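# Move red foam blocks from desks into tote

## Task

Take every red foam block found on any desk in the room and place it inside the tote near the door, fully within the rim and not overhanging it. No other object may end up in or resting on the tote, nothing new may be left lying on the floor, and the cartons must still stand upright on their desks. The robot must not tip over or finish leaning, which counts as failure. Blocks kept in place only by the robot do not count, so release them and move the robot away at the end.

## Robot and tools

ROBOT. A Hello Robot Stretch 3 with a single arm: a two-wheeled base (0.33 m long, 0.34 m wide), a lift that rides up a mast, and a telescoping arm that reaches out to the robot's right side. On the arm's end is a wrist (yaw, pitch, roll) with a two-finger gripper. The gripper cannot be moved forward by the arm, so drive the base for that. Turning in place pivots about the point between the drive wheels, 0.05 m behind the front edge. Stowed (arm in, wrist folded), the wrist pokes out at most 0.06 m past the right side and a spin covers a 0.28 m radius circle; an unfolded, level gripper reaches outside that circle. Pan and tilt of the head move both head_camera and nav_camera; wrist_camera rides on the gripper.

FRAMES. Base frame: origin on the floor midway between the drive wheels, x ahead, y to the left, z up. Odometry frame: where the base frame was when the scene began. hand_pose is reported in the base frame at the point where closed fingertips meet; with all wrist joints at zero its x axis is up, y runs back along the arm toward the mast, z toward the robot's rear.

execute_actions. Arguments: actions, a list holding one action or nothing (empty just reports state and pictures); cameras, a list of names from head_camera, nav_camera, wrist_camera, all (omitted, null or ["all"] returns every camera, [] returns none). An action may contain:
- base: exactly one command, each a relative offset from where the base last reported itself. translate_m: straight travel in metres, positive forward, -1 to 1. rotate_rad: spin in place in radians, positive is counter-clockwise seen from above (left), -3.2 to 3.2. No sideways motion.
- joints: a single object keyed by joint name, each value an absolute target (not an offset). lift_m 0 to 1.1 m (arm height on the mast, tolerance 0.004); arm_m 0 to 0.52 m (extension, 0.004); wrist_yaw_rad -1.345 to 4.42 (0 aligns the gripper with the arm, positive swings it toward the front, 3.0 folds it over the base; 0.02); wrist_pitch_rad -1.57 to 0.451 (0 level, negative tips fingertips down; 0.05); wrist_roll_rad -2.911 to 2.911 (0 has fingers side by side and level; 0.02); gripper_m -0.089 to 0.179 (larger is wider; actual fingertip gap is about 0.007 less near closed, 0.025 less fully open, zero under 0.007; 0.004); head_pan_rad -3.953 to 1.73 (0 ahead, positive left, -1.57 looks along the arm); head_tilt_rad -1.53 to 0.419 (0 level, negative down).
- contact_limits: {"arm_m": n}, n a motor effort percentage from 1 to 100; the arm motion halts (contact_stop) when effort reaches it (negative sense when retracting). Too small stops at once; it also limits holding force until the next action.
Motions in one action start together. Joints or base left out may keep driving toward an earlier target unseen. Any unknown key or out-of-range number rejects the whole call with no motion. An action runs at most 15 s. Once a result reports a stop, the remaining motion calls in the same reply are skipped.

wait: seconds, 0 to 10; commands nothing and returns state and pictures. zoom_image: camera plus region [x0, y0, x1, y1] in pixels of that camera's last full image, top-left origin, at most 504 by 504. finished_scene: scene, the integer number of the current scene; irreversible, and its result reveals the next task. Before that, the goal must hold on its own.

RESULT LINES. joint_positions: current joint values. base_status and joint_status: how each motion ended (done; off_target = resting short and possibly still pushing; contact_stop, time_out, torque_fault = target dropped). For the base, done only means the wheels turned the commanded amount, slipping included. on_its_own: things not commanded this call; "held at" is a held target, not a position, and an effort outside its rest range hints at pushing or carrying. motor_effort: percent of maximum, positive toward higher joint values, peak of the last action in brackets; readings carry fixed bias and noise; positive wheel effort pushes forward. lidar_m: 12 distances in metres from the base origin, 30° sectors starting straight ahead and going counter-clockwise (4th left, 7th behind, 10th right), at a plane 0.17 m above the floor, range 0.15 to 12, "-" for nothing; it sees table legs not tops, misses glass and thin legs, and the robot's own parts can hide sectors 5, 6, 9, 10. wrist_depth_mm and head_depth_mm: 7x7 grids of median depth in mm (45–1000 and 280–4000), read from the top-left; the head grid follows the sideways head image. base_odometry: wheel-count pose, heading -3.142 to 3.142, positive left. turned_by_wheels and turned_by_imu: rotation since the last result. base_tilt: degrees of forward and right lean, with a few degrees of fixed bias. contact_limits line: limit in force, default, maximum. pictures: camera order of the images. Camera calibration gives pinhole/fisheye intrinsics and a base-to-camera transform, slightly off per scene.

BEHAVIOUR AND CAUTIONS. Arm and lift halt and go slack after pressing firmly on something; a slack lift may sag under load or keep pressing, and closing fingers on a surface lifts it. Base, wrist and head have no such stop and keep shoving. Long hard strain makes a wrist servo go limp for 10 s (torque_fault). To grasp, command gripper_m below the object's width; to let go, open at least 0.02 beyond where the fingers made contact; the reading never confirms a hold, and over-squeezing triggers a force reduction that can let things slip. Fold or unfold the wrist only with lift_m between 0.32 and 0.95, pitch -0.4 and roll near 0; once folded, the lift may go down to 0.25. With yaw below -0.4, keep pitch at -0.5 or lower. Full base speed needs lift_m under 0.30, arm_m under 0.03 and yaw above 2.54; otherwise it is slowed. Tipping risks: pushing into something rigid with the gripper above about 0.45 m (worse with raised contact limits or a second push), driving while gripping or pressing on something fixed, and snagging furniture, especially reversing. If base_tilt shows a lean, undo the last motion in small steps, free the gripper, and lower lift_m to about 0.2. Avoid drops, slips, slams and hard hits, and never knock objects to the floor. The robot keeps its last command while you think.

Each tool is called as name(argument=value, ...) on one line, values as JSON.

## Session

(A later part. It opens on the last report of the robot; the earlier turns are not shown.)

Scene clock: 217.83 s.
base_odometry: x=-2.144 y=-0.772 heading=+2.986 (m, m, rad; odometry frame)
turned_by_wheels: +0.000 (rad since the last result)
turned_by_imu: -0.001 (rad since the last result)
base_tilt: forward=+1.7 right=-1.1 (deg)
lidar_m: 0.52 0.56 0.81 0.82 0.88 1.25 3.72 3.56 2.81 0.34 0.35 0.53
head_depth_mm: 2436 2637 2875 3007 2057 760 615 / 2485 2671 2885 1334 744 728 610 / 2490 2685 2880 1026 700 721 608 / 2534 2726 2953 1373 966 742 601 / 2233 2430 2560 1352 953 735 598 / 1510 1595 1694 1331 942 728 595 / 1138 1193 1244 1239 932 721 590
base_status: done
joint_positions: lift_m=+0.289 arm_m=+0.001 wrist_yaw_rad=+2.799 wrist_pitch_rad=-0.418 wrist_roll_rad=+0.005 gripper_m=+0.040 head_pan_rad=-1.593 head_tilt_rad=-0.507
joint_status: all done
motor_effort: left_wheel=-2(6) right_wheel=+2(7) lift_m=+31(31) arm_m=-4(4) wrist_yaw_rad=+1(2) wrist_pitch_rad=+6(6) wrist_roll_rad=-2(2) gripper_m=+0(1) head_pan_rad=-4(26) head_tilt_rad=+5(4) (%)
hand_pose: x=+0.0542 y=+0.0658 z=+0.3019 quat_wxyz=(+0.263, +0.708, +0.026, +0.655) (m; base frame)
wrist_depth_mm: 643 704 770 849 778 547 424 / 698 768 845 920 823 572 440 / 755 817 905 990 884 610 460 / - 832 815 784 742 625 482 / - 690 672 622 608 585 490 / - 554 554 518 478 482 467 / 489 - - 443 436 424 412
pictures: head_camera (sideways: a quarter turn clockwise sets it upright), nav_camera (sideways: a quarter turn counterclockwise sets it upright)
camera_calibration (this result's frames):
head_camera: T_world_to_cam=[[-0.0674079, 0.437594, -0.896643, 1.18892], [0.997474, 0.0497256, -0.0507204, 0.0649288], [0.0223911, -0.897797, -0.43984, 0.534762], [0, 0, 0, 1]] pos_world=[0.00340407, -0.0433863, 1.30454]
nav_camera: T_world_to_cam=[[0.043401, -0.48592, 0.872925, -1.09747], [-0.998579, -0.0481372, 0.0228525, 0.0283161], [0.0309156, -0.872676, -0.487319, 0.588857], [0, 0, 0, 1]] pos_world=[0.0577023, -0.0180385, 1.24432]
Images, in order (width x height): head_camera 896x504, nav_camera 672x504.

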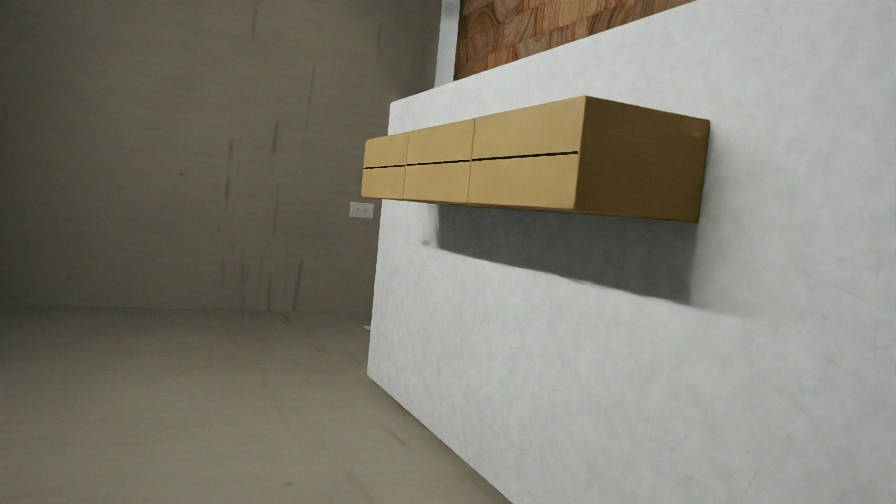

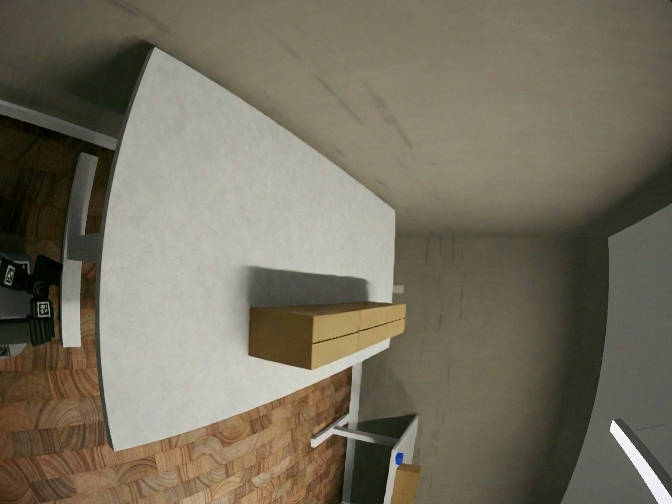

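execute_actions(actions=[{"base": {"translate_m": -0.6}, "joints": {"head_pan_rad": -2.5, "head_tilt_rad": -0.45}}], cameras=["head_camera", "nav_camera"])

Scene clock: 229.50 s.
base_odometry: x=-1.551 y=-0.865 heading=+2.985 (m, m, rad; odometry frame)
turned_by_wheels: +0.000 (rad since the last result)
turned_by_imu: +0.001 (rad since the last result)
base_tilt: forward=+1.7 right=-1.1 (deg)
lidar_m: 1.13 1.14 0.85 0.85 0.91 1.35 3.09 3.51 2.53 2.91 1.48 0.73
head_depth_mm: 3408 3604 3639 3546 2401 1793 1432 / 3754 3893 - 3584 2373 1765 1414 / 3917 - - 3484 2346 1751 1404 / 3517 3861 - 3404 2314 1740 1398 / 3203 3508 3737 3254 2291 1724 1391 / 2979 3175 2638 3292 2243 1722 1377 / 2743 2914 2466 3172 2216 1686 1366
base_status: done
joint_positions: lift_m=+0.289 arm_m=+0.001 wrist_yaw_rad=+2.799 wrist_pitch_rad=-0.418 wrist_roll_rad=+0.005 gripper_m=+0.040 head_pan_rad=-2.493 head_tilt_rad=-0.457
joint_status: all done
motor_effort: left_wheel=-1(7) right_wheel=+2(5) lift_m=+31(31) arm_m=-4(4) wrist_yaw_rad=+2(1) wrist_pitch_rad=+6(6) wrist_roll_rad=-2(2) gripper_m=+0(0) head_pan_rad=-4(46) head_tilt_rad=+6(14) (%)
hand_pose: x=+0.0542 y=+0.0658 z=+0.3019 quat_wxyz=(+0.263, +0.708, +0.026, +0.655) (m; base frame)
wrist_depth_mm: 661 731 817 908 - - 945 / 723 795 874 992 - - 958 / 789 821 935 997 988 932 854 / - 860 817 774 740 713 676 / - 686 665 619 605 582 559 / - 553 559 533 483 486 473 / 488 - - 449 431 419 409
pictures: head_camera (sideways: a quarter turn clockwise sets it upright), nav_camera (sideways: a quarter turn counterclockwise sets it upright)
camera_calibration (this result's frames):
head_camera: T_world_to_cam=[[0.264917, 0.297455, -0.917246, 1.21378], [0.656765, -0.752143, -0.0542276, 0.0715766], [-0.70603, -0.588049, -0.394614, 0.480352], [0, 0, 0, 1]] pos_world=[-0.0294166, -0.0247375, 1.30677]
nav_camera: T_world_to_cam=[[-0.318591, -0.309357, 0.89599, -1.12535], [-0.657315, 0.753156, 0.0263165, 0.0217231], [-0.682961, -0.580564, -0.443294, 0.535926], [0, 0, 0, 1]] pos_world=[0.0217698, -0.053356, 1.2453]
Images, in order (width x height): head_camera 896x504, nav_camera 672x504.

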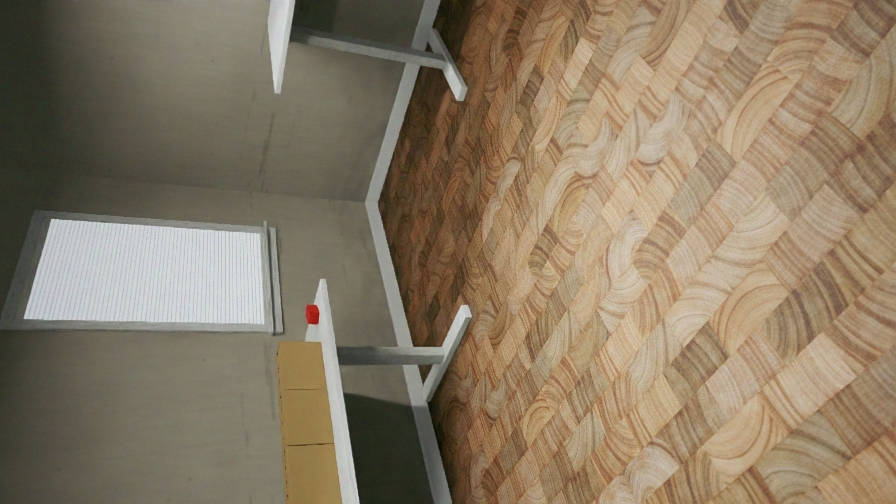

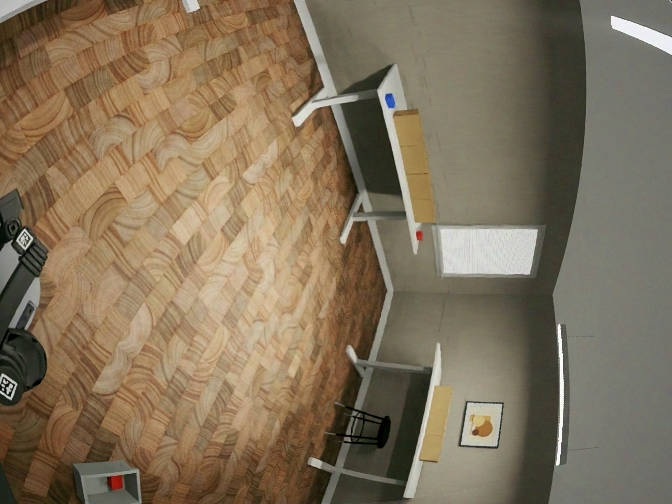

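execute_actions(actions=[{"base": {"rotate_rad": 0.6}, "joints": {"head_pan_rad": -3.0, "head_tilt_rad": -0.45}}], cameras=["head_camera"])

execute_actions(actions=[{"base": {"translate_m": -1.0}}], cameras=["head_camera"])

Scene clock: 234.13 s.
base_odometry: x=-1.551 y=-0.865 heading=-2.698 (m, m, rad; odometry frame)
turned_by_wheels: +0.600 (rad since the last result)
turned_by_imu: +0.609 (rad since the last result)
base_tilt: forward=+1.7 right=-1.1 (deg)
lidar_m: 1.07 0.85 0.85 0.94 1.50 3.11 3.13 2.53 1.67 1.39 0.73 1.13
head_depth_mm: 3717 3859 3971 3637 2402 1802 1431 / 3823 - - 3526 2382 1765 1425 / 3516 3787 - 3552 2348 1759 1403 / 3241 3507 3733 3368 2320 1740 1400 / 3000 3186 2723 3290 2264 1729 1384 / 2782 2963 2991 3255 2250 1710 1376 / 2612 2770 2310 3033 2208 1689 1365
base_status: done
joint_positions: lift_m=+0.289 arm_m=+0.001 wrist_yaw_rad=+2.799 wrist_pitch_rad=-0.418 wrist_roll_rad=+0.005 gripper_m=+0.040 head_pan_rad=-2.993 head_tilt_rad=-0.457
joint_status: all done
motor_effort: left_wheel=-1(8) right_wheel=+2(9) lift_m=+31(31) arm_m=-3(4) wrist_yaw_rad=+1(2) wrist_pitch_rad=+6(6) wrist_roll_rad=-2(2) gripper_m=+0(1) head_pan_rad=-4(38) head_tilt_rad=+5(6) (%)
hand_pose: x=+0.0542 y=+0.0658 z=+0.3019 quat_wxyz=(+0.263, +0.708, +0.026, +0.655) (m; base frame)
wrist_depth_mm: - 965 889 844 790 765 716 / - - 964 917 860 823 791 / - - - 971 914 864 817 / - 885 823 773 735 718 680 / - 676 663 630 616 575 558 / - 548 552 524 477 490 470 / 485 - - 444 435 418 405
pictures: head_camera (sideways: a quarter turn clockwise sets it upright)
camera_calibration (this result's frames):
head_camera: T_world_to_cam=[[0.375017, 0.134085, -0.91727, 1.21314], [0.215923, -0.974903, -0.0542318, 0.0742712], [-0.901521, -0.177722, -0.394557, 0.481471], [0, 0, 0, 1]] pos_world=[-0.0369275, -0.00468847, 1.30677]
Images, in order (width x height): head_camera 896x504.

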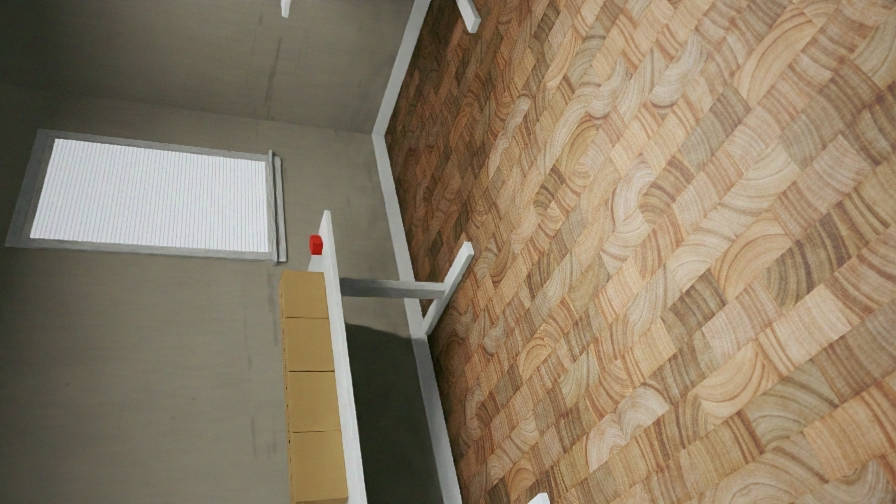

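Scene clock: 239.23 s.
base_odometry: x=-0.648 y=-0.436 heading=-2.698 (m, m, rad; odometry frame)
turned_by_wheels: +0.000 (rad since the last result)
turned_by_imu: +0.003 (rad since the last result)
base_tilt: forward=+1.6 right=-1.1 (deg)
lidar_m: 1.87 1.50 1.38 1.33 2.44 2.25 2.78 2.13 1.80 2.35 1.70 1.49
head_depth_mm: 2872 2993 3082 3186 2393 1793 1433 / 2966 3206 3415 3438 2379 1775 1422 / 2682 2959 3231 3362 2344 1764 1402 / 2449 2687 2896 3091 2313 1738 1391 / 2309 2484 2629 2856 2236 1719 1389 / 2144 2298 2377 2632 2246 1707 1372 / 2008 2123 2190 2405 2224 1684 1366
base_status: done
joint_positions: lift_m=+0.289 arm_m=+0.001 wrist_yaw_rad=+2.799 wrist_pitch_rad=-0.418 wrist_roll_rad=+0.005 gripper_m=+0.040 head_pan_rad=-2.993 head_tilt_rad=-0.457
joint_status: not commanded
motor_effort: left_wheel=-2(9) right_wheel=+2(5) lift_m=+31(31) arm_m=-4(4) wrist_yaw_rad=+1(3) wrist_pitch_rad=+6(6) wrist_roll_rad=-2(2) gripper_m=-1(0) head_pan_rad=-4(3) head_tilt_rad=+4(5) (%)
hand_pose: x=+0.0542 y=+0.0658 z=+0.3019 quat_wxyz=(+0.263, +0.708, +0.026, +0.655) (m; base frame)
wrist_depth_mm: - - - - - - - / - - - - - - - / - - - - 971 905 864 / - 883 820 776 734 715 680 / - 679 673 626 613 577 551 / - 558 557 520 476 486 467 / 481 - - 445 437 424 405
pictures: head_camera (sideways: a quarter turn clockwise sets it upright)
camera_calibration (this result's frames):
head_camera: T_world_to_cam=[[0.374782, 0.133979, -0.917381, 1.21328], [0.215733, -0.974944, -0.0542516, 0.074298], [-0.901664, -0.177577, -0.394295, 0.481131], [0, 0, 0, 1]] pos_world=[-0.0369269, -0.00468054, 1.30678]
Images, in order (width x height): head_camera 896x504.

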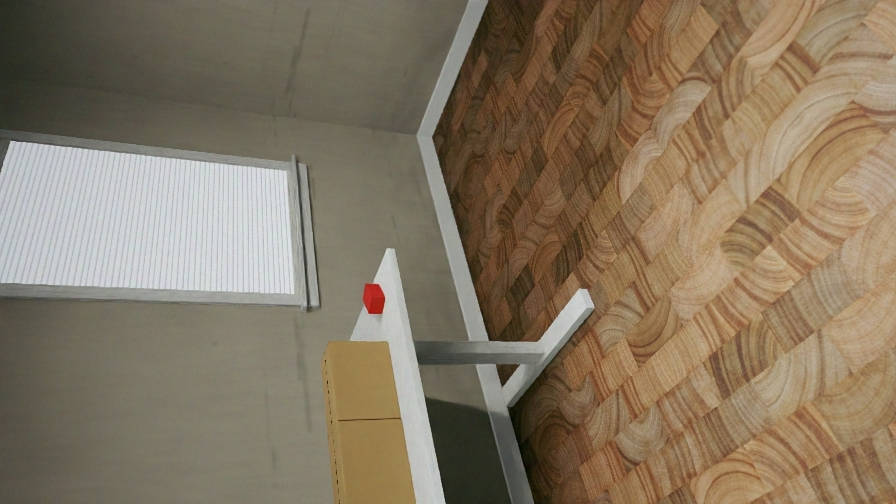

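execute_actions(actions=[{"base": {"translate_m": -1.0}, "joints": {"head_pan_rad": -2.7, "head_tilt_rad": -0.55}}], cameras=["head_camera"])

Scene clock: 256.23 s.
base_odometry: x=+0.255 y=-0.007 heading=-2.698 (m, m, rad; odometry frame)
turned_by_wheels: +0.000 (rad since the last result)
turned_by_imu: +0.002 (rad since the last result)
base_tilt: forward=+1.7 right=-1.1 (deg)
lidar_m: 2.63 1.86 1.95 2.39 1.92 1.61 1.98 1.21 1.61 1.43 2.24 2.43
head_depth_mm: 1661 1835 2036 2326 2124 1632 1336 / 1594 1742 1929 2196 2094 1627 1327 / 1516 1652 1829 2038 2049 1622 1318 / 1459 1599 1752 1259 1958 1601 1311 / 1411 1526 1657 1244 1540 1586 1302 / 1358 1468 1582 1018 1799 1570 1292 / 1308 1407 1531 981 1000 1571 1288
base_status: done
joint_positions: lift_m=+0.289 arm_m=+0.001 wrist_yaw_rad=+2.799 wrist_pitch_rad=-0.418 wrist_roll_rad=+0.005 gripper_m=+0.040 head_pan_rad=-2.707 head_tilt_rad=-0.544
joint_status: all done
motor_effort: left_wheel=-1(8) right_wheel=+2(7) lift_m=+31(31) arm_m=-4(4) wrist_yaw_rad=+1(1) wrist_pitch_rad=+6(6) wrist_roll_rad=-2(2) gripper_m=-2(0) head_pan_rad=+4(30) head_tilt_rad=-3(19) (%)
hand_pose: x=+0.0542 y=+0.0658 z=+0.3019 quat_wxyz=(+0.263, +0.708, +0.026, +0.655) (m; base frame)
wrist_depth_mm: - - - - - - - / - - - - - - - / - - - - 966 907 856 / - 868 821 785 733 708 676 / - 691 684 635 609 568 551 / - 557 557 523 475 493 469 / 475 - - 444 432 419 411
pictures: head_camera (sideways: a quarter turn clockwise sets it upright)
camera_calibration (this result's frames):
head_camera: T_world_to_cam=[[0.392681, 0.26718, -0.880009, 1.16442], [0.486042, -0.872613, -0.0480511, 0.0645711], [-0.780746, -0.408853, -0.47252, 0.582184], [0, 0, 0, 1]] pos_world=[-0.0340917, -0.0167365, 1.3029]
Images, in order (width x height): head_camera 896x504.

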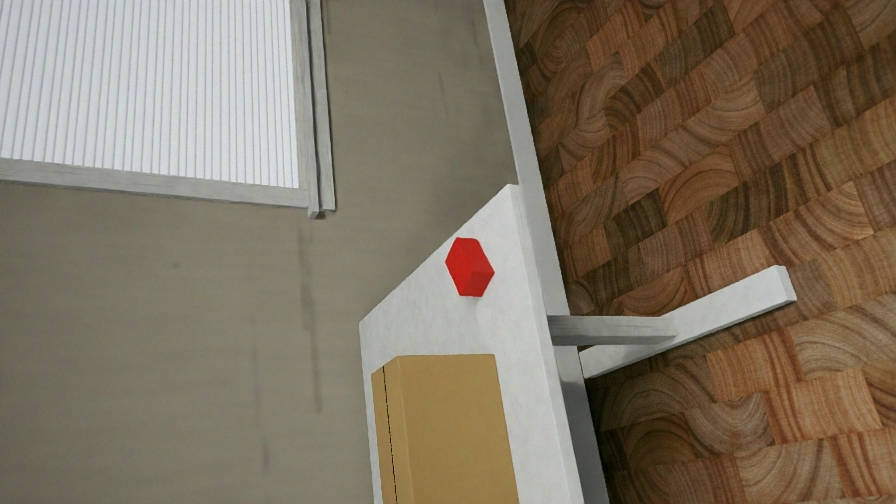

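execute_actions(actions=[{"base": {"translate_m": -0.33}, "joints": {"head_pan_rad": -2.4, "head_tilt_rad": -0.7}}], cameras=[])

execute_actions(actions=[{"base": {"translate_m": -0.575}, "joints": {"lift_m": 0.915, "wrist_yaw_rad": 1.6, "head_pan_rad": -1.6, "head_tilt_rad": -0.9}}], cameras=["head_camera"])

Scene clock: 264.23 s.
base_odometry: x=+0.553 y=+0.135 heading=-2.698 (m, m, rad; odometry frame)
turned_by_wheels: +0.000 (rad since the last result)
turned_by_imu: +0.000 (rad since the last result)
base_tilt: forward=+1.6 right=-1.1 (deg)
lidar_m: 2.76 2.11 2.10 1.84 1.84 1.34 1.71 0.95 1.00 1.45 2.44 2.49
head_depth_mm: 1197 1339 1516 1752 1767 1446 1230 / 1188 1324 1495 1738 1708 1440 1215 / 1182 1310 1457 993 1596 1434 1207 / 1169 1303 1353 981 1349 1393 1204 / 1164 1289 1340 900 1578 1415 1203 / 1151 1280 1314 836 1564 1402 1194 / 1140 1268 1302 825 830 1392 1185
base_status: done
joint_positions: lift_m=+0.289 arm_m=+0.001 wrist_yaw_rad=+2.799 wrist_pitch_rad=-0.418 wrist_roll_rad=+0.005 gripper_m=+0.040 head_pan_rad=-2.407 head_tilt_rad=-0.692
joint_status: all done
motor_effort: left_wheel=-2(7) right_wheel=+2(6) lift_m=+31(31) arm_m=-4(4) wrist_yaw_rad=+2(1) wrist_pitch_rad=+6(6) wrist_roll_rad=-2(2) gripper_m=+0(0) head_pan_rad=+4(31) head_tilt_rad=-5(23) (%)
hand_pose: x=+0.0542 y=+0.0658 z=+0.3020 quat_wxyz=(+0.263, +0.708, +0.026, +0.655) (m; base frame)
wrist_depth_mm: - - - - - - - / - - - - - - - / - - - - 980 907 842 / - 870 820 794 734 700 687 / - 683 660 636 616 581 553 / - 558 556 522 476 490 469 / 479 - - 445 434 421 411
pictures: none
No camera images: the call's "cameras" was empty. Leave "cameras" out to get every camera's image.

Scene clock: 270.97 s.
base_odometry: x=+1.073 y=+0.382 heading=-2.698 (m, m, rad; odometry frame)
turned_by_wheels: +0.000 (rad since the last result)
turned_by_imu: +0.001 (rad since the last result)
base_tilt: forward=+1.7 right=-1.1 (deg)
lidar_m: 3.32 2.60 2.45 1.24 1.40 1.39 1.25 1.03 1.02 0.65 1.65 2.95
head_depth_mm: 921 1027 971 1199 - 1250 1140 / 990 1112 960 803 - 1241 1140 / 1073 1169 958 788 - - 1133 / 1161 1230 949 774 650 - 1125 / 1274 1219 708 752 663 - 1105 / 1411 1209 689 746 1405 - 1100 / 1509 818 785 782 1520 - 1091
base_status: done
joint_positions: lift_m=+0.914 arm_m=+0.001 wrist_yaw_rad=+1.602 wrist_pitch_rad=-0.418 wrist_roll_rad=+0.005 gripper_m=+0.040 head_pan_rad=-1.607 head_tilt_rad=-0.889
joint_status: all done
motor_effort: left_wheel=-1(8) right_wheel=+2(4) lift_m=+31(32) arm_m=-4(4) wrist_yaw_rad=-3(5) wrist_pitch_rad=+6(6) wrist_roll_rad=-2(2) gripper_m=-2(0) head_pan_rad=+4(48) head_tilt_rad=-6(28) (%)
hand_pose: x=+0.2030 y=-0.1386 z=+0.9270 quat_wxyz=(+0.586, +0.600, -0.377, +0.393) (m; base frame)
wrist_depth_mm: - - - - - - - / - - - - - - - / - - - - - - - / - - - - - - - / - - - - - - - / - - - - - - - / - - - - - - -
pictures: head_camera (sideways: a quarter turn clockwise sets it upright)
camera_calibration (this result's frames):
head_camera: T_world_to_cam=[[-0.0503264, 0.740772, -0.669869, 0.893191], [0.998571, 0.0494039, -0.0203883, 0.0254152], [0.017991, -0.669938, -0.742199, 0.92813], [0, 0, 0, 1]] pos_world=[0.00287417, -0.0411173, 1.2877]
Images, in order (width x height): head_camera 896x504.

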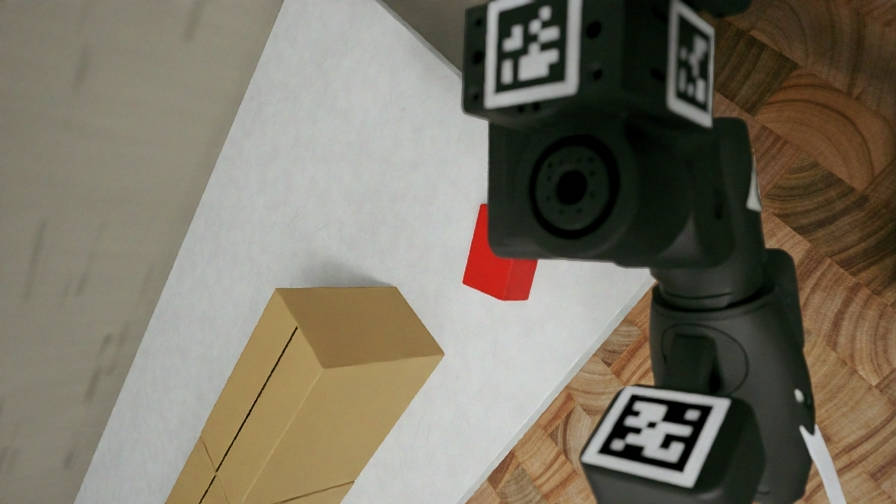

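execute_actions(actions=[{"joints": {"arm_m": 0.315, "wrist_pitch_rad": -1.41, "wrist_roll_rad": 0.31, "gripper_m": 0.135}}], cameras=["head_camera", "wrist_camera"])

Scene clock: 280.43 s.
base_odometry: x=+1.073 y=+0.382 heading=-2.698 (m, m, rad; odometry frame)
turned_by_wheels: +0.000 (rad since the last result)
turned_by_imu: -0.001 (rad since the last result)
base_tilt: forward=+1.7 right=-1.1 (deg)
lidar_m: 3.32 2.60 2.45 1.24 1.39 1.39 1.25 1.03 1.02 0.65 1.65 2.95
head_depth_mm: 923 983 - 1365 1463 1300 1142 / 976 - 961 803 1488 1296 1141 / 1063 - - 775 701 1293 1133 / 1162 1223 966 771 645 1245 1131 / 1277 1220 704 749 665 1277 1127 / 1412 1211 689 746 1403 1271 1122 / 1503 817 785 780 1462 1263 1114
base_status: not commanded
joint_positions: lift_m=+0.914 arm_m=+0.315 wrist_yaw_rad=+1.600 wrist_pitch_rad=-1.408 wrist_roll_rad=+0.305 gripper_m=+0.135 head_pan_rad=-1.607 head_tilt_rad=-0.889
joint_status: all done
motor_effort: left_wheel=-2(2) right_wheel=+2(2) lift_m=+31(31) arm_m=+4(3) wrist_yaw_rad=-1(3) wrist_pitch_rad=-1(6) wrist_roll_rad=+1(3) gripper_m=+0(81) head_pan_rad=+4(4) head_tilt_rad=-7(7) (%)
hand_pose: x=-0.0036 y=-0.4594 z=+0.7962 quat_wxyz=(+0.689, +0.707, -0.153, -0.040) (m; base frame)
wrist_depth_mm: 961 954 242 244 233 200 187 / 979 993 242 244 245 245 246 / 960 964 244 245 246 246 247 / 968 988 245 201 248 248 248 / 961 982 245 201 247 248 248 / 992 - 245 201 247 248 249 / 973 - 624 248 249 249 251
pictures: head_camera (sideways: a quarter turn clockwise sets it upright), wrist_camera
camera_calibration (this result's frames):
head_camera: T_world_to_cam=[[-0.0503178, 0.741032, -0.669582, 0.892817], [0.998571, 0.0494128, -0.0203551, 0.025372], [0.0180022, -0.669649, -0.742459, 0.928468], [0, 0, 0, 1]] pos_world=[0.00287441, -0.0411117, 1.28768]
wrist_camera: T_world_to_cam=[[-0.411393, -0.911454, 0.00284312, -0.425038], [-0.911118, 0.411323, 0.0260282, 0.193708], [-0.0248929, 0.00811741, -0.999657, 0.967801], [0, 0, 0, 1]] pos_world=[0.0257249, -0.474935, 0.963636]
Images, in order (width x height): head_camera 896x504, wrist_camera 644x364.

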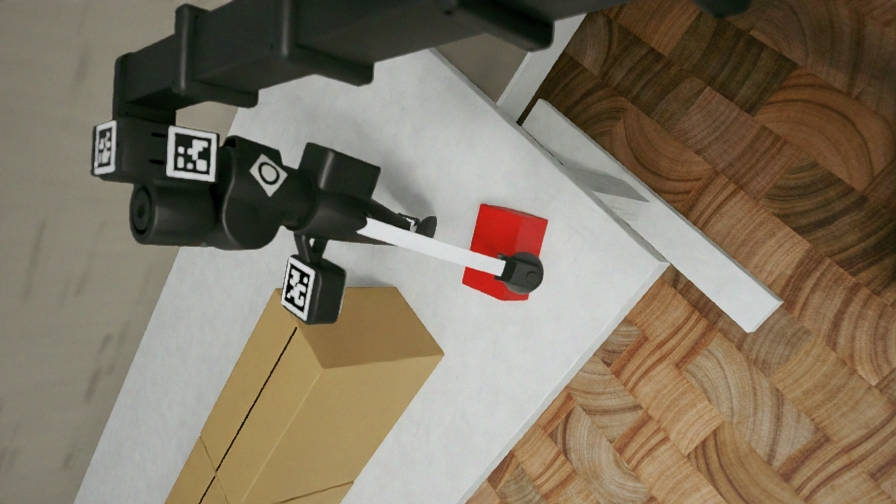

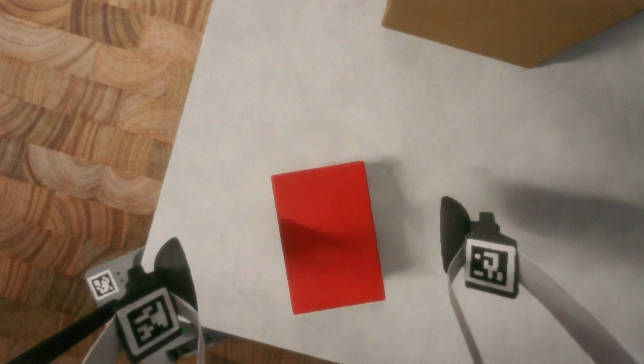

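execute_actions(actions=[{"joints": {"arm_m": 0.321, "lift_m": 0.862}}], cameras=["wrist_camera"])

execute_actions(actions=[{"joints": {"gripper_m": 0.015}}], cameras=["wrist_camera"])

Scene clock: 283.77 s.
base_odometry: x=+1.073 y=+0.382 heading=-2.698 (m, m, rad; odometry frame)
turned_by_wheels: +0.000 (rad since the last result)
turned_by_imu: -0.001 (rad since the last result)
base_tilt: forward=+1.7 right=-1.0 (deg)
lidar_m: 3.34 2.60 2.45 1.24 1.40 1.39 1.25 1.03 1.02 0.65 1.66 2.95
head_depth_mm: 921 1025 1002 - - 1295 1117 / 991 1074 929 781 1489 1292 1137 / 1069 1181 - 758 703 1285 1130 / 1170 1239 980 763 646 1241 1126 / 1281 1217 696 751 664 1278 1124 / 1413 1206 690 746 1397 1270 1120 / 1509 816 787 781 1463 1269 1119
base_status: not commanded
joint_positions: lift_m=+0.863 arm_m=+0.321 wrist_yaw_rad=+1.600 wrist_pitch_rad=-1.408 wrist_roll_rad=+0.305 gripper_m=+0.135 head_pan_rad=-1.607 head_tilt_rad=-0.889
joint_status: all done
motor_effort: left_wheel=-2(1) right_wheel=+2(2) lift_m=+7(30) arm_m=+4(3) wrist_yaw_rad=-1(1) wrist_pitch_rad=-1(1) wrist_roll_rad=+2(2) gripper_m=+0(0) head_pan_rad=+4(4) head_tilt_rad=-6(7) (%)
hand_pose: x=-0.0036 y=-0.4654 z=+0.7447 quat_wxyz=(+0.689, +0.707, -0.153, -0.040) (m; base frame)
wrist_depth_mm: 916 929 191 193 192 192 181 / 931 906 192 192 193 194 194 / 919 192 192 193 193 194 195 / 911 192 193 148 196 196 195 / 916 192 194 147 195 195 196 / 928 191 193 149 196 196 196 / 924 192 194 149 196 197 196
pictures: wrist_camera
camera_calibration (this result's frames):
wrist_camera: T_world_to_cam=[[-0.411393, -0.911453, 0.00288088, -0.4304], [-0.911116, 0.411323, 0.0261057, 0.197441], [-0.0249791, 0.00811487, -0.999655, 0.916325], [0, 0, 0, 1]] pos_world=[0.0257172, -0.480938, 0.912095]
Images, in order (width x height): wrist_camera 644x364.

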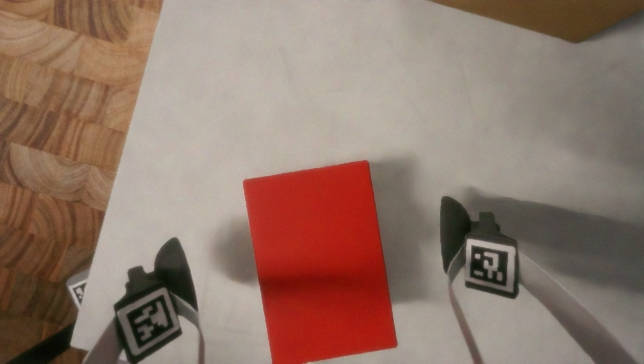

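Scene clock: 285.47 s.
base_odometry: x=+1.073 y=+0.382 heading=-2.698 (m, m, rad; odometry frame)
turned_by_wheels: +0.000 (rad since the last result)
turned_by_imu: +0.000 (rad since the last result)
base_tilt: forward=+1.7 right=-1.1 (deg)
lidar_m: 3.33 2.60 2.46 1.24 1.39 1.39 1.25 1.03 1.02 0.65 1.65 2.96
head_depth_mm: 922 1026 998 - - 1298 1118 / 991 1074 926 780 1481 1288 1134 / 1069 1178 - 758 701 1291 1131 / 1167 1237 978 771 649 1241 1131 / 1276 1219 696 750 664 1275 1120 / 1417 1210 691 746 1402 1269 1122 / 1512 816 785 780 1455 1257 1117
base_status: not commanded
joint_positions: lift_m=+0.863 arm_m=+0.321 wrist_yaw_rad=+1.600 wrist_pitch_rad=-1.408 wrist_roll_rad=+0.305 gripper_m=+0.016 head_pan_rad=-1.607 head_tilt_rad=-0.889
joint_status: all done
motor_effort: left_wheel=-2(2) right_wheel=+2(2) lift_m=+7(7) arm_m=+4(4) wrist_yaw_rad=-1(0) wrist_pitch_rad=-1(1) wrist_roll_rad=+1(1) gripper_m=-19(94) head_pan_rad=+4(4) head_tilt_rad=-7(5) (%)
hand_pose: x=-0.0037 y=-0.4654 z=+0.7447 quat_wxyz=(+0.689, +0.707, -0.153, -0.040) (m; base frame)
wrist_depth_mm: 932 907 192 192 193 193 182 / 914 922 192 192 193 194 194 / 919 191 192 193 193 194 193 / 924 191 192 144 194 194 195 / 934 193 192 144 195 194 196 / 961 192 193 144 170 196 197 / 934 192 193 145 196 197 197
pictures: wrist_camera
camera_calibration (this result's frames):
wrist_camera: T_world_to_cam=[[-0.411393, -0.911454, 0.00289673, -0.430419], [-0.911115, 0.411323, 0.0261381, 0.19741], [-0.0250152, 0.00811377, -0.999654, 0.916323], [0, 0, 0, 1]] pos_world=[0.025714, -0.480941, 0.912093]
Images, in order (width x height): wrist_camera 644x364.

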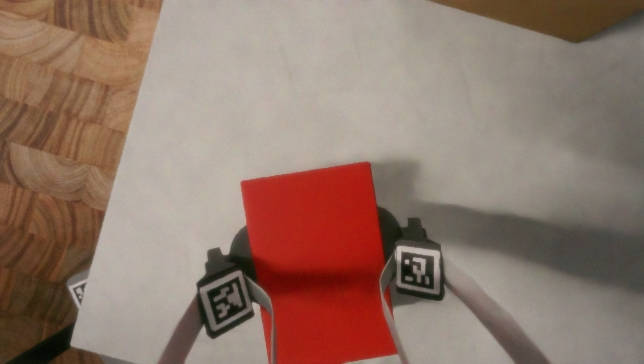

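execute_actions(actions=[{"base": {"rotate_rad": -2.957}, "joints": {"lift_m": 0.9, "arm_m": 0.0, "wrist_pitch_rad": -0.4, "wrist_roll_rad": 0.0, "wrist_yaw_rad": 2.8, "head_pan_rad": -3.0, "head_tilt_rad": -0.5}}], cameras=["head_camera", "wrist_camera"])

Scene clock: 299.10 s.
base_odometry: x=+1.073 y=+0.382 heading=+0.628 (m, m, rad; odometry frame)
turned_by_wheels: -2.957 (rad since the last result)
turned_by_imu: -3.021 (rad since the last result)
base_tilt: forward=+1.7 right=-1.1 (deg)
lidar_m: 1.15 1.02 0.65 1.22 2.26 2.96 3.12 2.45 1.85 1.24 0.97 1.39
head_depth_mm: 3326 3656 - 3249 2208 - - / 3056 3432 3818 3147 2206 - - / 2896 3158 3471 3081 2169 1729 1351 / 2701 2951 3238 2987 2142 1667 1346 / 2568 2794 3038 3009 2106 1635 1331 / 2368 2552 2777 2790 2098 1621 1324 / 2291 2403 2613 2716 2073 1615 1319
base_status: done
joint_positions: lift_m=+0.899 arm_m=+0.001 wrist_yaw_rad=+2.798 wrist_pitch_rad=-0.422 wrist_roll_rad=+0.005 gripper_m=+0.016 head_pan_rad=-2.993 head_tilt_rad=-0.507
joint_status: all done
motor_effort: left_wheel=+0(5) right_wheel=-1(6) lift_m=+31(36) arm_m=-4(4) wrist_yaw_rad=+2(4) wrist_pitch_rad=+7(7) wrist_roll_rad=-2(4) gripper_m=-18(17) head_pan_rad=-4(46) head_tilt_rad=+4(36) (%)
hand_pose: x=+0.0541 y=+0.0652 z=+0.9109 quat_wxyz=(+0.265, +0.708, +0.028, +0.654) (m; base frame)
wrist_depth_mm: - - - - 951 846 778 / 659 613 - - - 935 867 / 674 620 751 818 - - 938 / - 633 599 143 - - - / - - 496 144 - - - / - - - 144 - - - / - - - 145 - - -
pictures: head_camera (sideways: a quarter turn clockwise sets it upright), wrist_camera
camera_calibration (this result's frames):
head_camera: T_world_to_cam=[[0.419987, 0.140725, -0.896553, 1.18583], [0.218304, -0.974563, -0.0507057, 0.0696626], [-0.880883, -0.174426, -0.440024, 0.540511], [0, 0, 0, 1]] pos_world=[-0.0371149, -0.0047067, 1.30453]
wrist_camera: T_world_to_cam=[[0.886272, -0.45146, -0.103471, 0.0732421], [-0.334861, -0.470224, -0.816552, 0.821379], [0.319986, 0.758335, -0.567923, 0.618792], [0, 0, 0, 1]] pos_world=[0.0121304, -0.0499534, 1.0297]
Images, in order (width x height): head_camera 896x504, wrist_camera 644x364.

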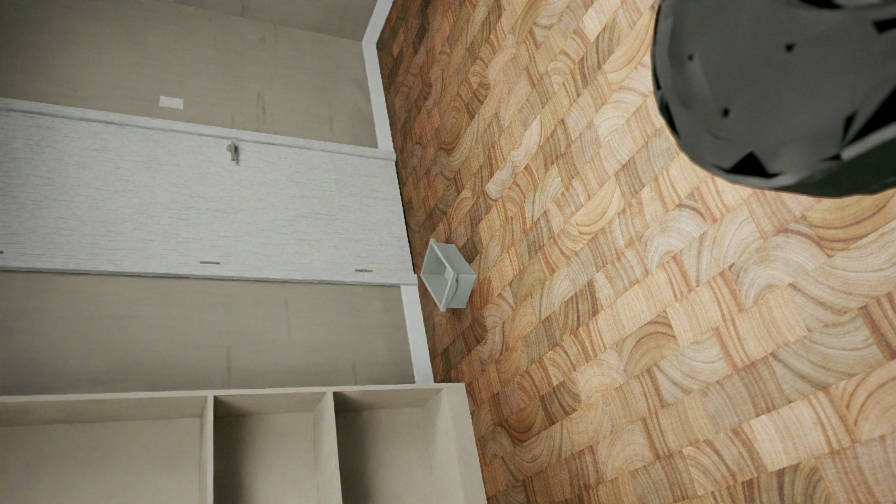

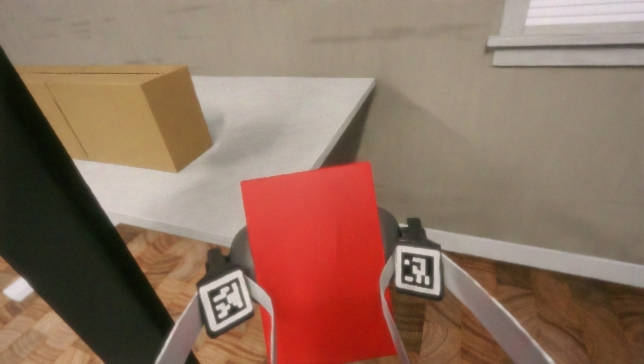

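execute_actions(actions=[{"base": {"translate_m": -0.6}, "joints": {"lift_m": 0.285}}], cameras=[])

execute_actions(actions=[{"base": {"translate_m": -1.0}, "joints": {"head_pan_rad": -2.75, "head_tilt_rad": -0.8}}], cameras=["head_camera"])

Scene clock: 308.13 s.
base_odometry: x=+0.587 y=+0.029 heading=+0.628 (m, m, rad; odometry frame)
turned_by_wheels: +0.000 (rad since the last result)
turned_by_imu: +0.001 (rad since the last result)
base_tilt: forward=+1.6 right=-1.2 (deg)
lidar_m: 1.66 1.03 1.48 1.53 2.53 2.76 2.55 2.04 2.02 1.44 1.29 1.31
head_depth_mm: 2787 3045 3424 3196 2228 1694 1375 / 2557 2827 3153 3176 2206 1680 1370 / 2406 2607 2873 2989 2165 1671 1355 / 2240 2462 2682 2881 2138 1648 1343 / 2147 2306 2504 2716 2128 1643 1335 / 2041 2210 2357 2546 2105 1631 1330 / 1922 2044 2146 2316 2085 1617 1320
base_status: done
joint_positions: lift_m=+0.286 arm_m=+0.001 wrist_yaw_rad=+2.799 wrist_pitch_rad=-0.421 wrist_roll_rad=+0.005 gripper_m=+0.016 head_pan_rad=-2.993 head_tilt_rad=-0.506
joint_status: all done
motor_effort: left_wheel=+1(5) right_wheel=-1(9) lift_m=+7(27) arm_m=-4(4) wrist_yaw_rad=+2(1) wrist_pitch_rad=+7(7) wrist_roll_rad=-2(2) gripper_m=-19(18) head_pan_rad=-4(3) head_tilt_rad=+4(6) (%)
hand_pose: x=+0.0541 y=+0.0654 z=+0.2977 quat_wxyz=(+0.264, +0.708, +0.027, +0.654) (m; base frame)
wrist_depth_mm: - - - - - - - / - - - - - - - / - - - - 943 895 837 / - 851 808 144 723 697 665 / - 670 630 144 580 575 549 / - 564 331 144 301 479 468 / 478 - - 145 416 416 407
pictures: none
No camera images: the call's "cameras" was empty. Leave "cameras" out to get every camera's image.

Scene clock: 313.23 s.
base_odometry: x=-0.222 y=-0.559 heading=+0.628 (m, m, rad; odometry frame)
turned_by_wheels: +0.000 (rad since the last result)
turned_by_imu: +0.003 (rad since the last result)
base_tilt: forward=+1.7 right=-1.1 (deg)
lidar_m: 2.50 1.93 1.83 2.59 2.04 1.88 1.72 1.55 1.25 1.57 2.05 2.14
head_depth_mm: 1495 1710 2024 1984 1617 1366 1181 / 1450 1654 1923 1973 1608 1353 1172 / 1404 1585 1845 1963 1593 1344 1165 / 1364 1541 1792 1942 1579 1341 1158 / 1333 1513 1729 1896 1534 1339 1154 / 1302 1455 1673 1861 1574 1325 1153 / 1262 1421 1619 1783 1557 1324 1148
base_status: done
joint_positions: lift_m=+0.286 arm_m=+0.001 wrist_yaw_rad=+2.799 wrist_pitch_rad=-0.421 wrist_roll_rad=+0.005 gripper_m=+0.016 head_pan_rad=-2.757 head_tilt_rad=-0.791
joint_status: all done
motor_effort: left_wheel=+0(6) right_wheel=-1(8) lift_m=+7(7) arm_m=-3(3) wrist_yaw_rad=+2(2) wrist_pitch_rad=+7(7) wrist_roll_rad=-2(2) gripper_m=-18(18) head_pan_rad=+4(28) head_tilt_rad=-6(33) (%)
hand_pose: x=+0.0541 y=+0.0654 z=+0.2977 quat_wxyz=(+0.264, +0.708, +0.027, +0.654) (m; base frame)
wrist_depth_mm: - - - - - - - / - - - - - - - / - - - - 948 905 828 / - 836 789 144 721 698 674 / - 674 622 144 583 566 550 / - 560 332 144 302 486 474 / 482 - - 144 419 418 405
pictures: head_camera (sideways: a quarter turn clockwise sets it upright)
camera_calibration (this result's frames):
head_camera: T_world_to_cam=[[0.591661, 0.322516, -0.738865, 0.979189], [0.450607, -0.892263, -0.0286418, 0.0395061], [-0.668499, -0.315991, -0.673245, 0.842637], [0, 0, 0, 1]] pos_world=[-0.0338482, -0.0142885, 1.29192]
Images, in order (width x height): head_camera 896x504.

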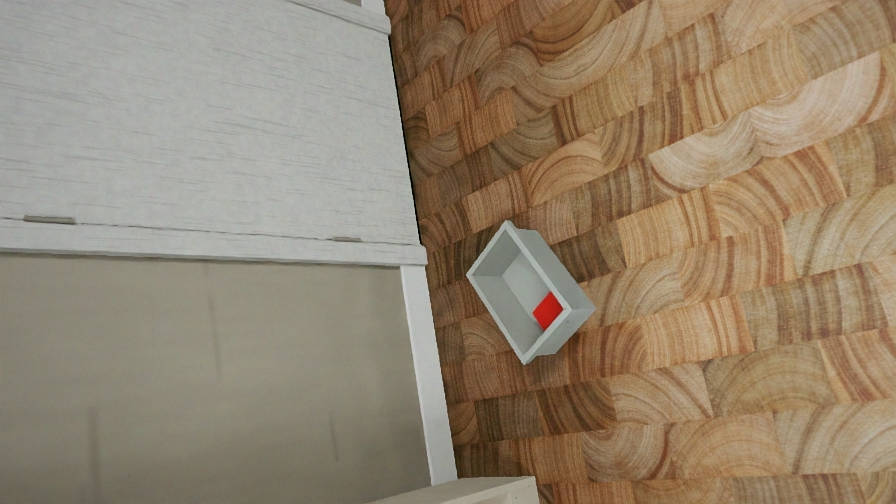

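execute_actions(actions=[{"base": {"translate_m": -0.66}, "joints": {"head_pan_rad": -2.1, "head_tilt_rad": -1.0}}], cameras=[])

execute_actions(actions=[{"base": {"translate_m": -0.22}, "joints": {"lift_m": 0.33, "wrist_yaw_rad": 0.0, "arm_m": 0.22, "head_pan_rad": -1.8, "head_tilt_rad": -1.1}}], cameras=["head_camera"])

execute_actions(actions=[{"base": {"translate_m": -0.13}, "joints": {"lift_m": 0.31, "wrist_pitch_rad": -1.41, "wrist_roll_rad": 0.33, "arm_m": 0.345, "head_pan_rad": -1.6}}], cameras=["head_camera", "wrist_camera"])

Scene clock: 321.47 s.
base_odometry: x=-0.756 y=-0.947 heading=+0.628 (m, m, rad; odometry frame)
turned_by_wheels: +0.000 (rad since the last result)
turned_by_imu: +0.001 (rad since the last result)
base_tilt: forward=+1.7 right=-1.2 (deg)
lidar_m: 2.57 2.27 2.74 1.95 1.41 1.87 1.15 1.02 1.05 0.96 2.34 2.64
head_depth_mm: 891 1017 1188 1427 1414 1242 1116 / 921 1065 1263 1515 1411 1247 1132 / 958 1111 1333 1541 1375 1235 - / 998 1169 1403 1581 1361 1233 - / 1040 1228 1493 1604 1369 1232 - / 1019 1143 1299 1501 1393 1224 1098 / 871 994 1593 1534 1383 1226 1097
base_status: done
joint_positions: lift_m=+0.286 arm_m=+0.001 wrist_yaw_rad=+2.799 wrist_pitch_rad=-0.421 wrist_roll_rad=+0.005 gripper_m=+0.016 head_pan_rad=-2.107 head_tilt_rad=-0.988
joint_status: all done
motor_effort: left_wheel=+1(6) right_wheel=-1(7) lift_m=+7(7) arm_m=-4(4) wrist_yaw_rad=+2(1) wrist_pitch_rad=+7(7) wrist_roll_rad=-2(2) gripper_m=-19(19) head_pan_rad=+4(44) head_tilt_rad=-7(31) (%)
hand_pose: x=+0.0541 y=+0.0654 z=+0.2977 quat_wxyz=(+0.264, +0.708, +0.027, +0.654) (m; base frame)
wrist_depth_mm: - - - - - - - / - - - - - - - / - - - - 939 909 838 / - 867 809 144 733 696 664 / - 665 631 144 580 564 550 / - 559 333 144 303 482 469 / 478 - - 145 415 413 405
pictures: none
No camera images: the call's "cameras" was empty. Leave "cameras" out to get every camera's image.

Scene clock: 324.77 s.
base_odometry: x=-0.934 y=-1.076 heading=+0.628 (m, m, rad; odometry frame)
turned_by_wheels: +0.000 (rad since the last result)
turned_by_imu: +0.001 (rad since the last result)
base_tilt: forward=+1.7 right=-1.1 (deg)
lidar_m: 2.79 2.44 2.90 1.92 1.71 1.60 0.97 0.86 0.85 0.96 1.66 2.61
head_depth_mm: 828 948 1114 1331 1345 1210 1120 / 891 1035 1227 1456 1346 1210 1134 / 961 1129 1372 1506 1333 1230 - / 1043 1245 1535 1492 1275 1219 - / 1021 1208 1461 1522 1292 1202 1089 / 916 1062 1509 1495 1326 1200 1093 / 1156 1694 1619 1484 1328 1201 1089
base_status: done
joint_positions: lift_m=+0.329 arm_m=+0.220 wrist_yaw_rad=+0.002 wrist_pitch_rad=-0.421 wrist_roll_rad=+0.004 gripper_m=+0.016 head_pan_rad=-1.806 head_tilt_rad=-1.087
joint_status: all done
motor_effort: left_wheel=+0(6) right_wheel=-1(7) lift_m=+31(37) arm_m=+4(5) wrist_yaw_rad=-3(4) wrist_pitch_rad=+7(7) wrist_roll_rad=-1(2) gripper_m=-19(18) head_pan_rad=+4(30) head_tilt_rad=-8(24) (%)
hand_pose: x=-0.0212 y=-0.5888 z=+0.3413 quat_wxyz=(+0.691, +0.148, -0.692, -0.148) (m; base frame)
wrist_depth_mm: - - 468 585 554 472 403 / - - 516 624 601 499 427 / - - 584 686 662 536 454 / - 916 691 144 707 584 488 / 777 746 684 144 646 608 515 / 629 606 544 144 327 540 509 / 534 522 481 144 462 463 450
pictures: head_camera (sideways: a quarter turn clockwise sets it upright)
camera_calibration (this result's frames):
head_camera: T_world_to_cam=[[0.124928, 0.85009, -0.511605, 0.685928], [0.98909, -0.14728, -0.00319791, 0.00309004], [-0.0780678, -0.505624, -0.859215, 1.08085], [0, 0, 0, 1]] pos_world=[-0.00436854, -0.0361415, 1.27962]
Images, in order (width x height): head_camera 896x504.

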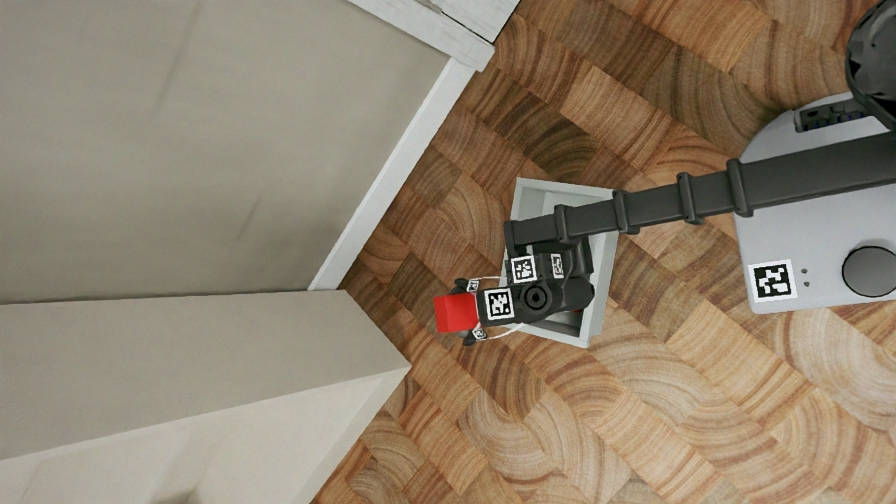

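Scene clock: 327.30 s.
base_odometry: x=-1.039 y=-1.153 heading=+0.628 (m, m, rad; odometry frame)
turned_by_wheels: +0.000 (rad since the last result)
turned_by_imu: +0.000 (rad since the last result)
base_tilt: forward=+1.7 right=-1.1 (deg)
lidar_m: 2.91 2.54 2.96 1.82 1.63 1.42 0.86 0.76 0.77 0.94 1.68 2.62
head_depth_mm: 813 918 1058 1222 1329 1219 1105 / 894 1027 1202 1420 1335 1210 1124 / 996 1165 1391 1529 1298 1223 - / 1049 1257 1546 1530 1309 1215 - / 960 1135 1385 1499 1293 1203 1093 / 938 1710 1631 1491 1330 1198 1091 / 1257 1768 1698 1485 1326 1194 1088
base_status: done
joint_positions: lift_m=+0.311 arm_m=+0.345 wrist_yaw_rad=+0.001 wrist_pitch_rad=-1.408 wrist_roll_rad=+0.325 gripper_m=+0.016 head_pan_rad=-1.607 head_tilt_rad=-1.087
joint_status: all done
motor_effort: left_wheel=+0(3) right_wheel=+0(5) lift_m=+7(33) arm_m=+4(3) wrist_yaw_rad=-1(2) wrist_pitch_rad=-1(6) wrist_roll_rad=+1(2) gripper_m=-19(18) head_pan_rad=+4(23) head_tilt_rad=-8(7) (%)
hand_pose: x=-0.0216 y=-0.5074 z=+0.1927 quat_wxyz=(+0.445, +0.378, -0.619, -0.526) (m; base frame)
wrist_depth_mm: 355 356 357 361 362 363 364 / 357 360 361 364 362 365 363 / 357 359 272 274 256 366 367 / 252 320 359 144 303 366 368 / 259 312 315 143 242 369 372 / 306 314 316 144 195 368 370 / 362 289 275 145 244 370 373
pictures: head_camera (sideways: a quarter turn clockwise sets it upright), wrist_camera
camera_calibration (this result's frames):
head_camera: T_world_to_cam=[[-0.0461711, 0.857979, -0.511605, 0.686971], [0.998651, 0.0518343, -0.0031979, 0.0030317], [0.023775, -0.511062, -0.859215, 1.08023], [0, 0, 0, 1]] pos_world=[0.00300821, -0.0374999, 1.27962]
wrist_camera: T_world_to_cam=[[-0.890433, 0.455114, 0.0000044565, 0.209124], [0.454942, 0.890095, 0.0275496, 0.484947], [0.0125343, 0.0245331, -0.99962, 0.373519], [0, 0, 0, 1]] pos_world=[-0.0390936, -0.535988, 0.360016]
Images, in order (width x height): head_camera 896x504, wrist_camera 644x364.

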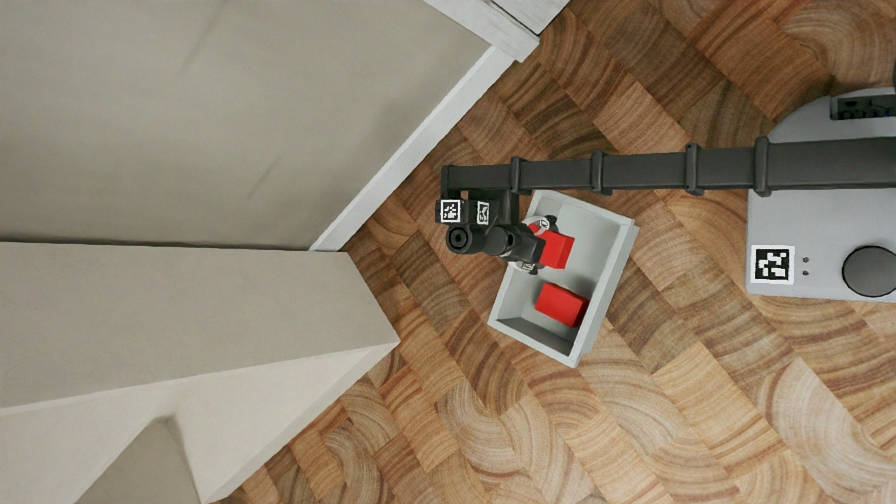

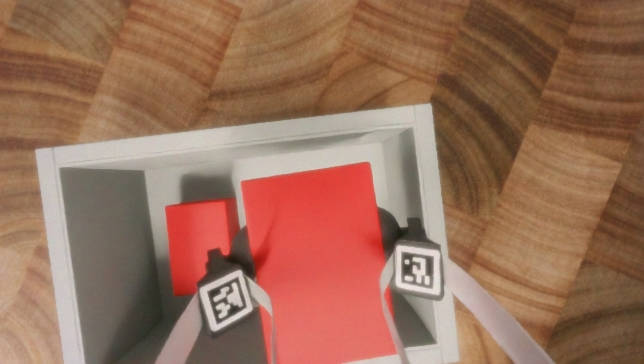

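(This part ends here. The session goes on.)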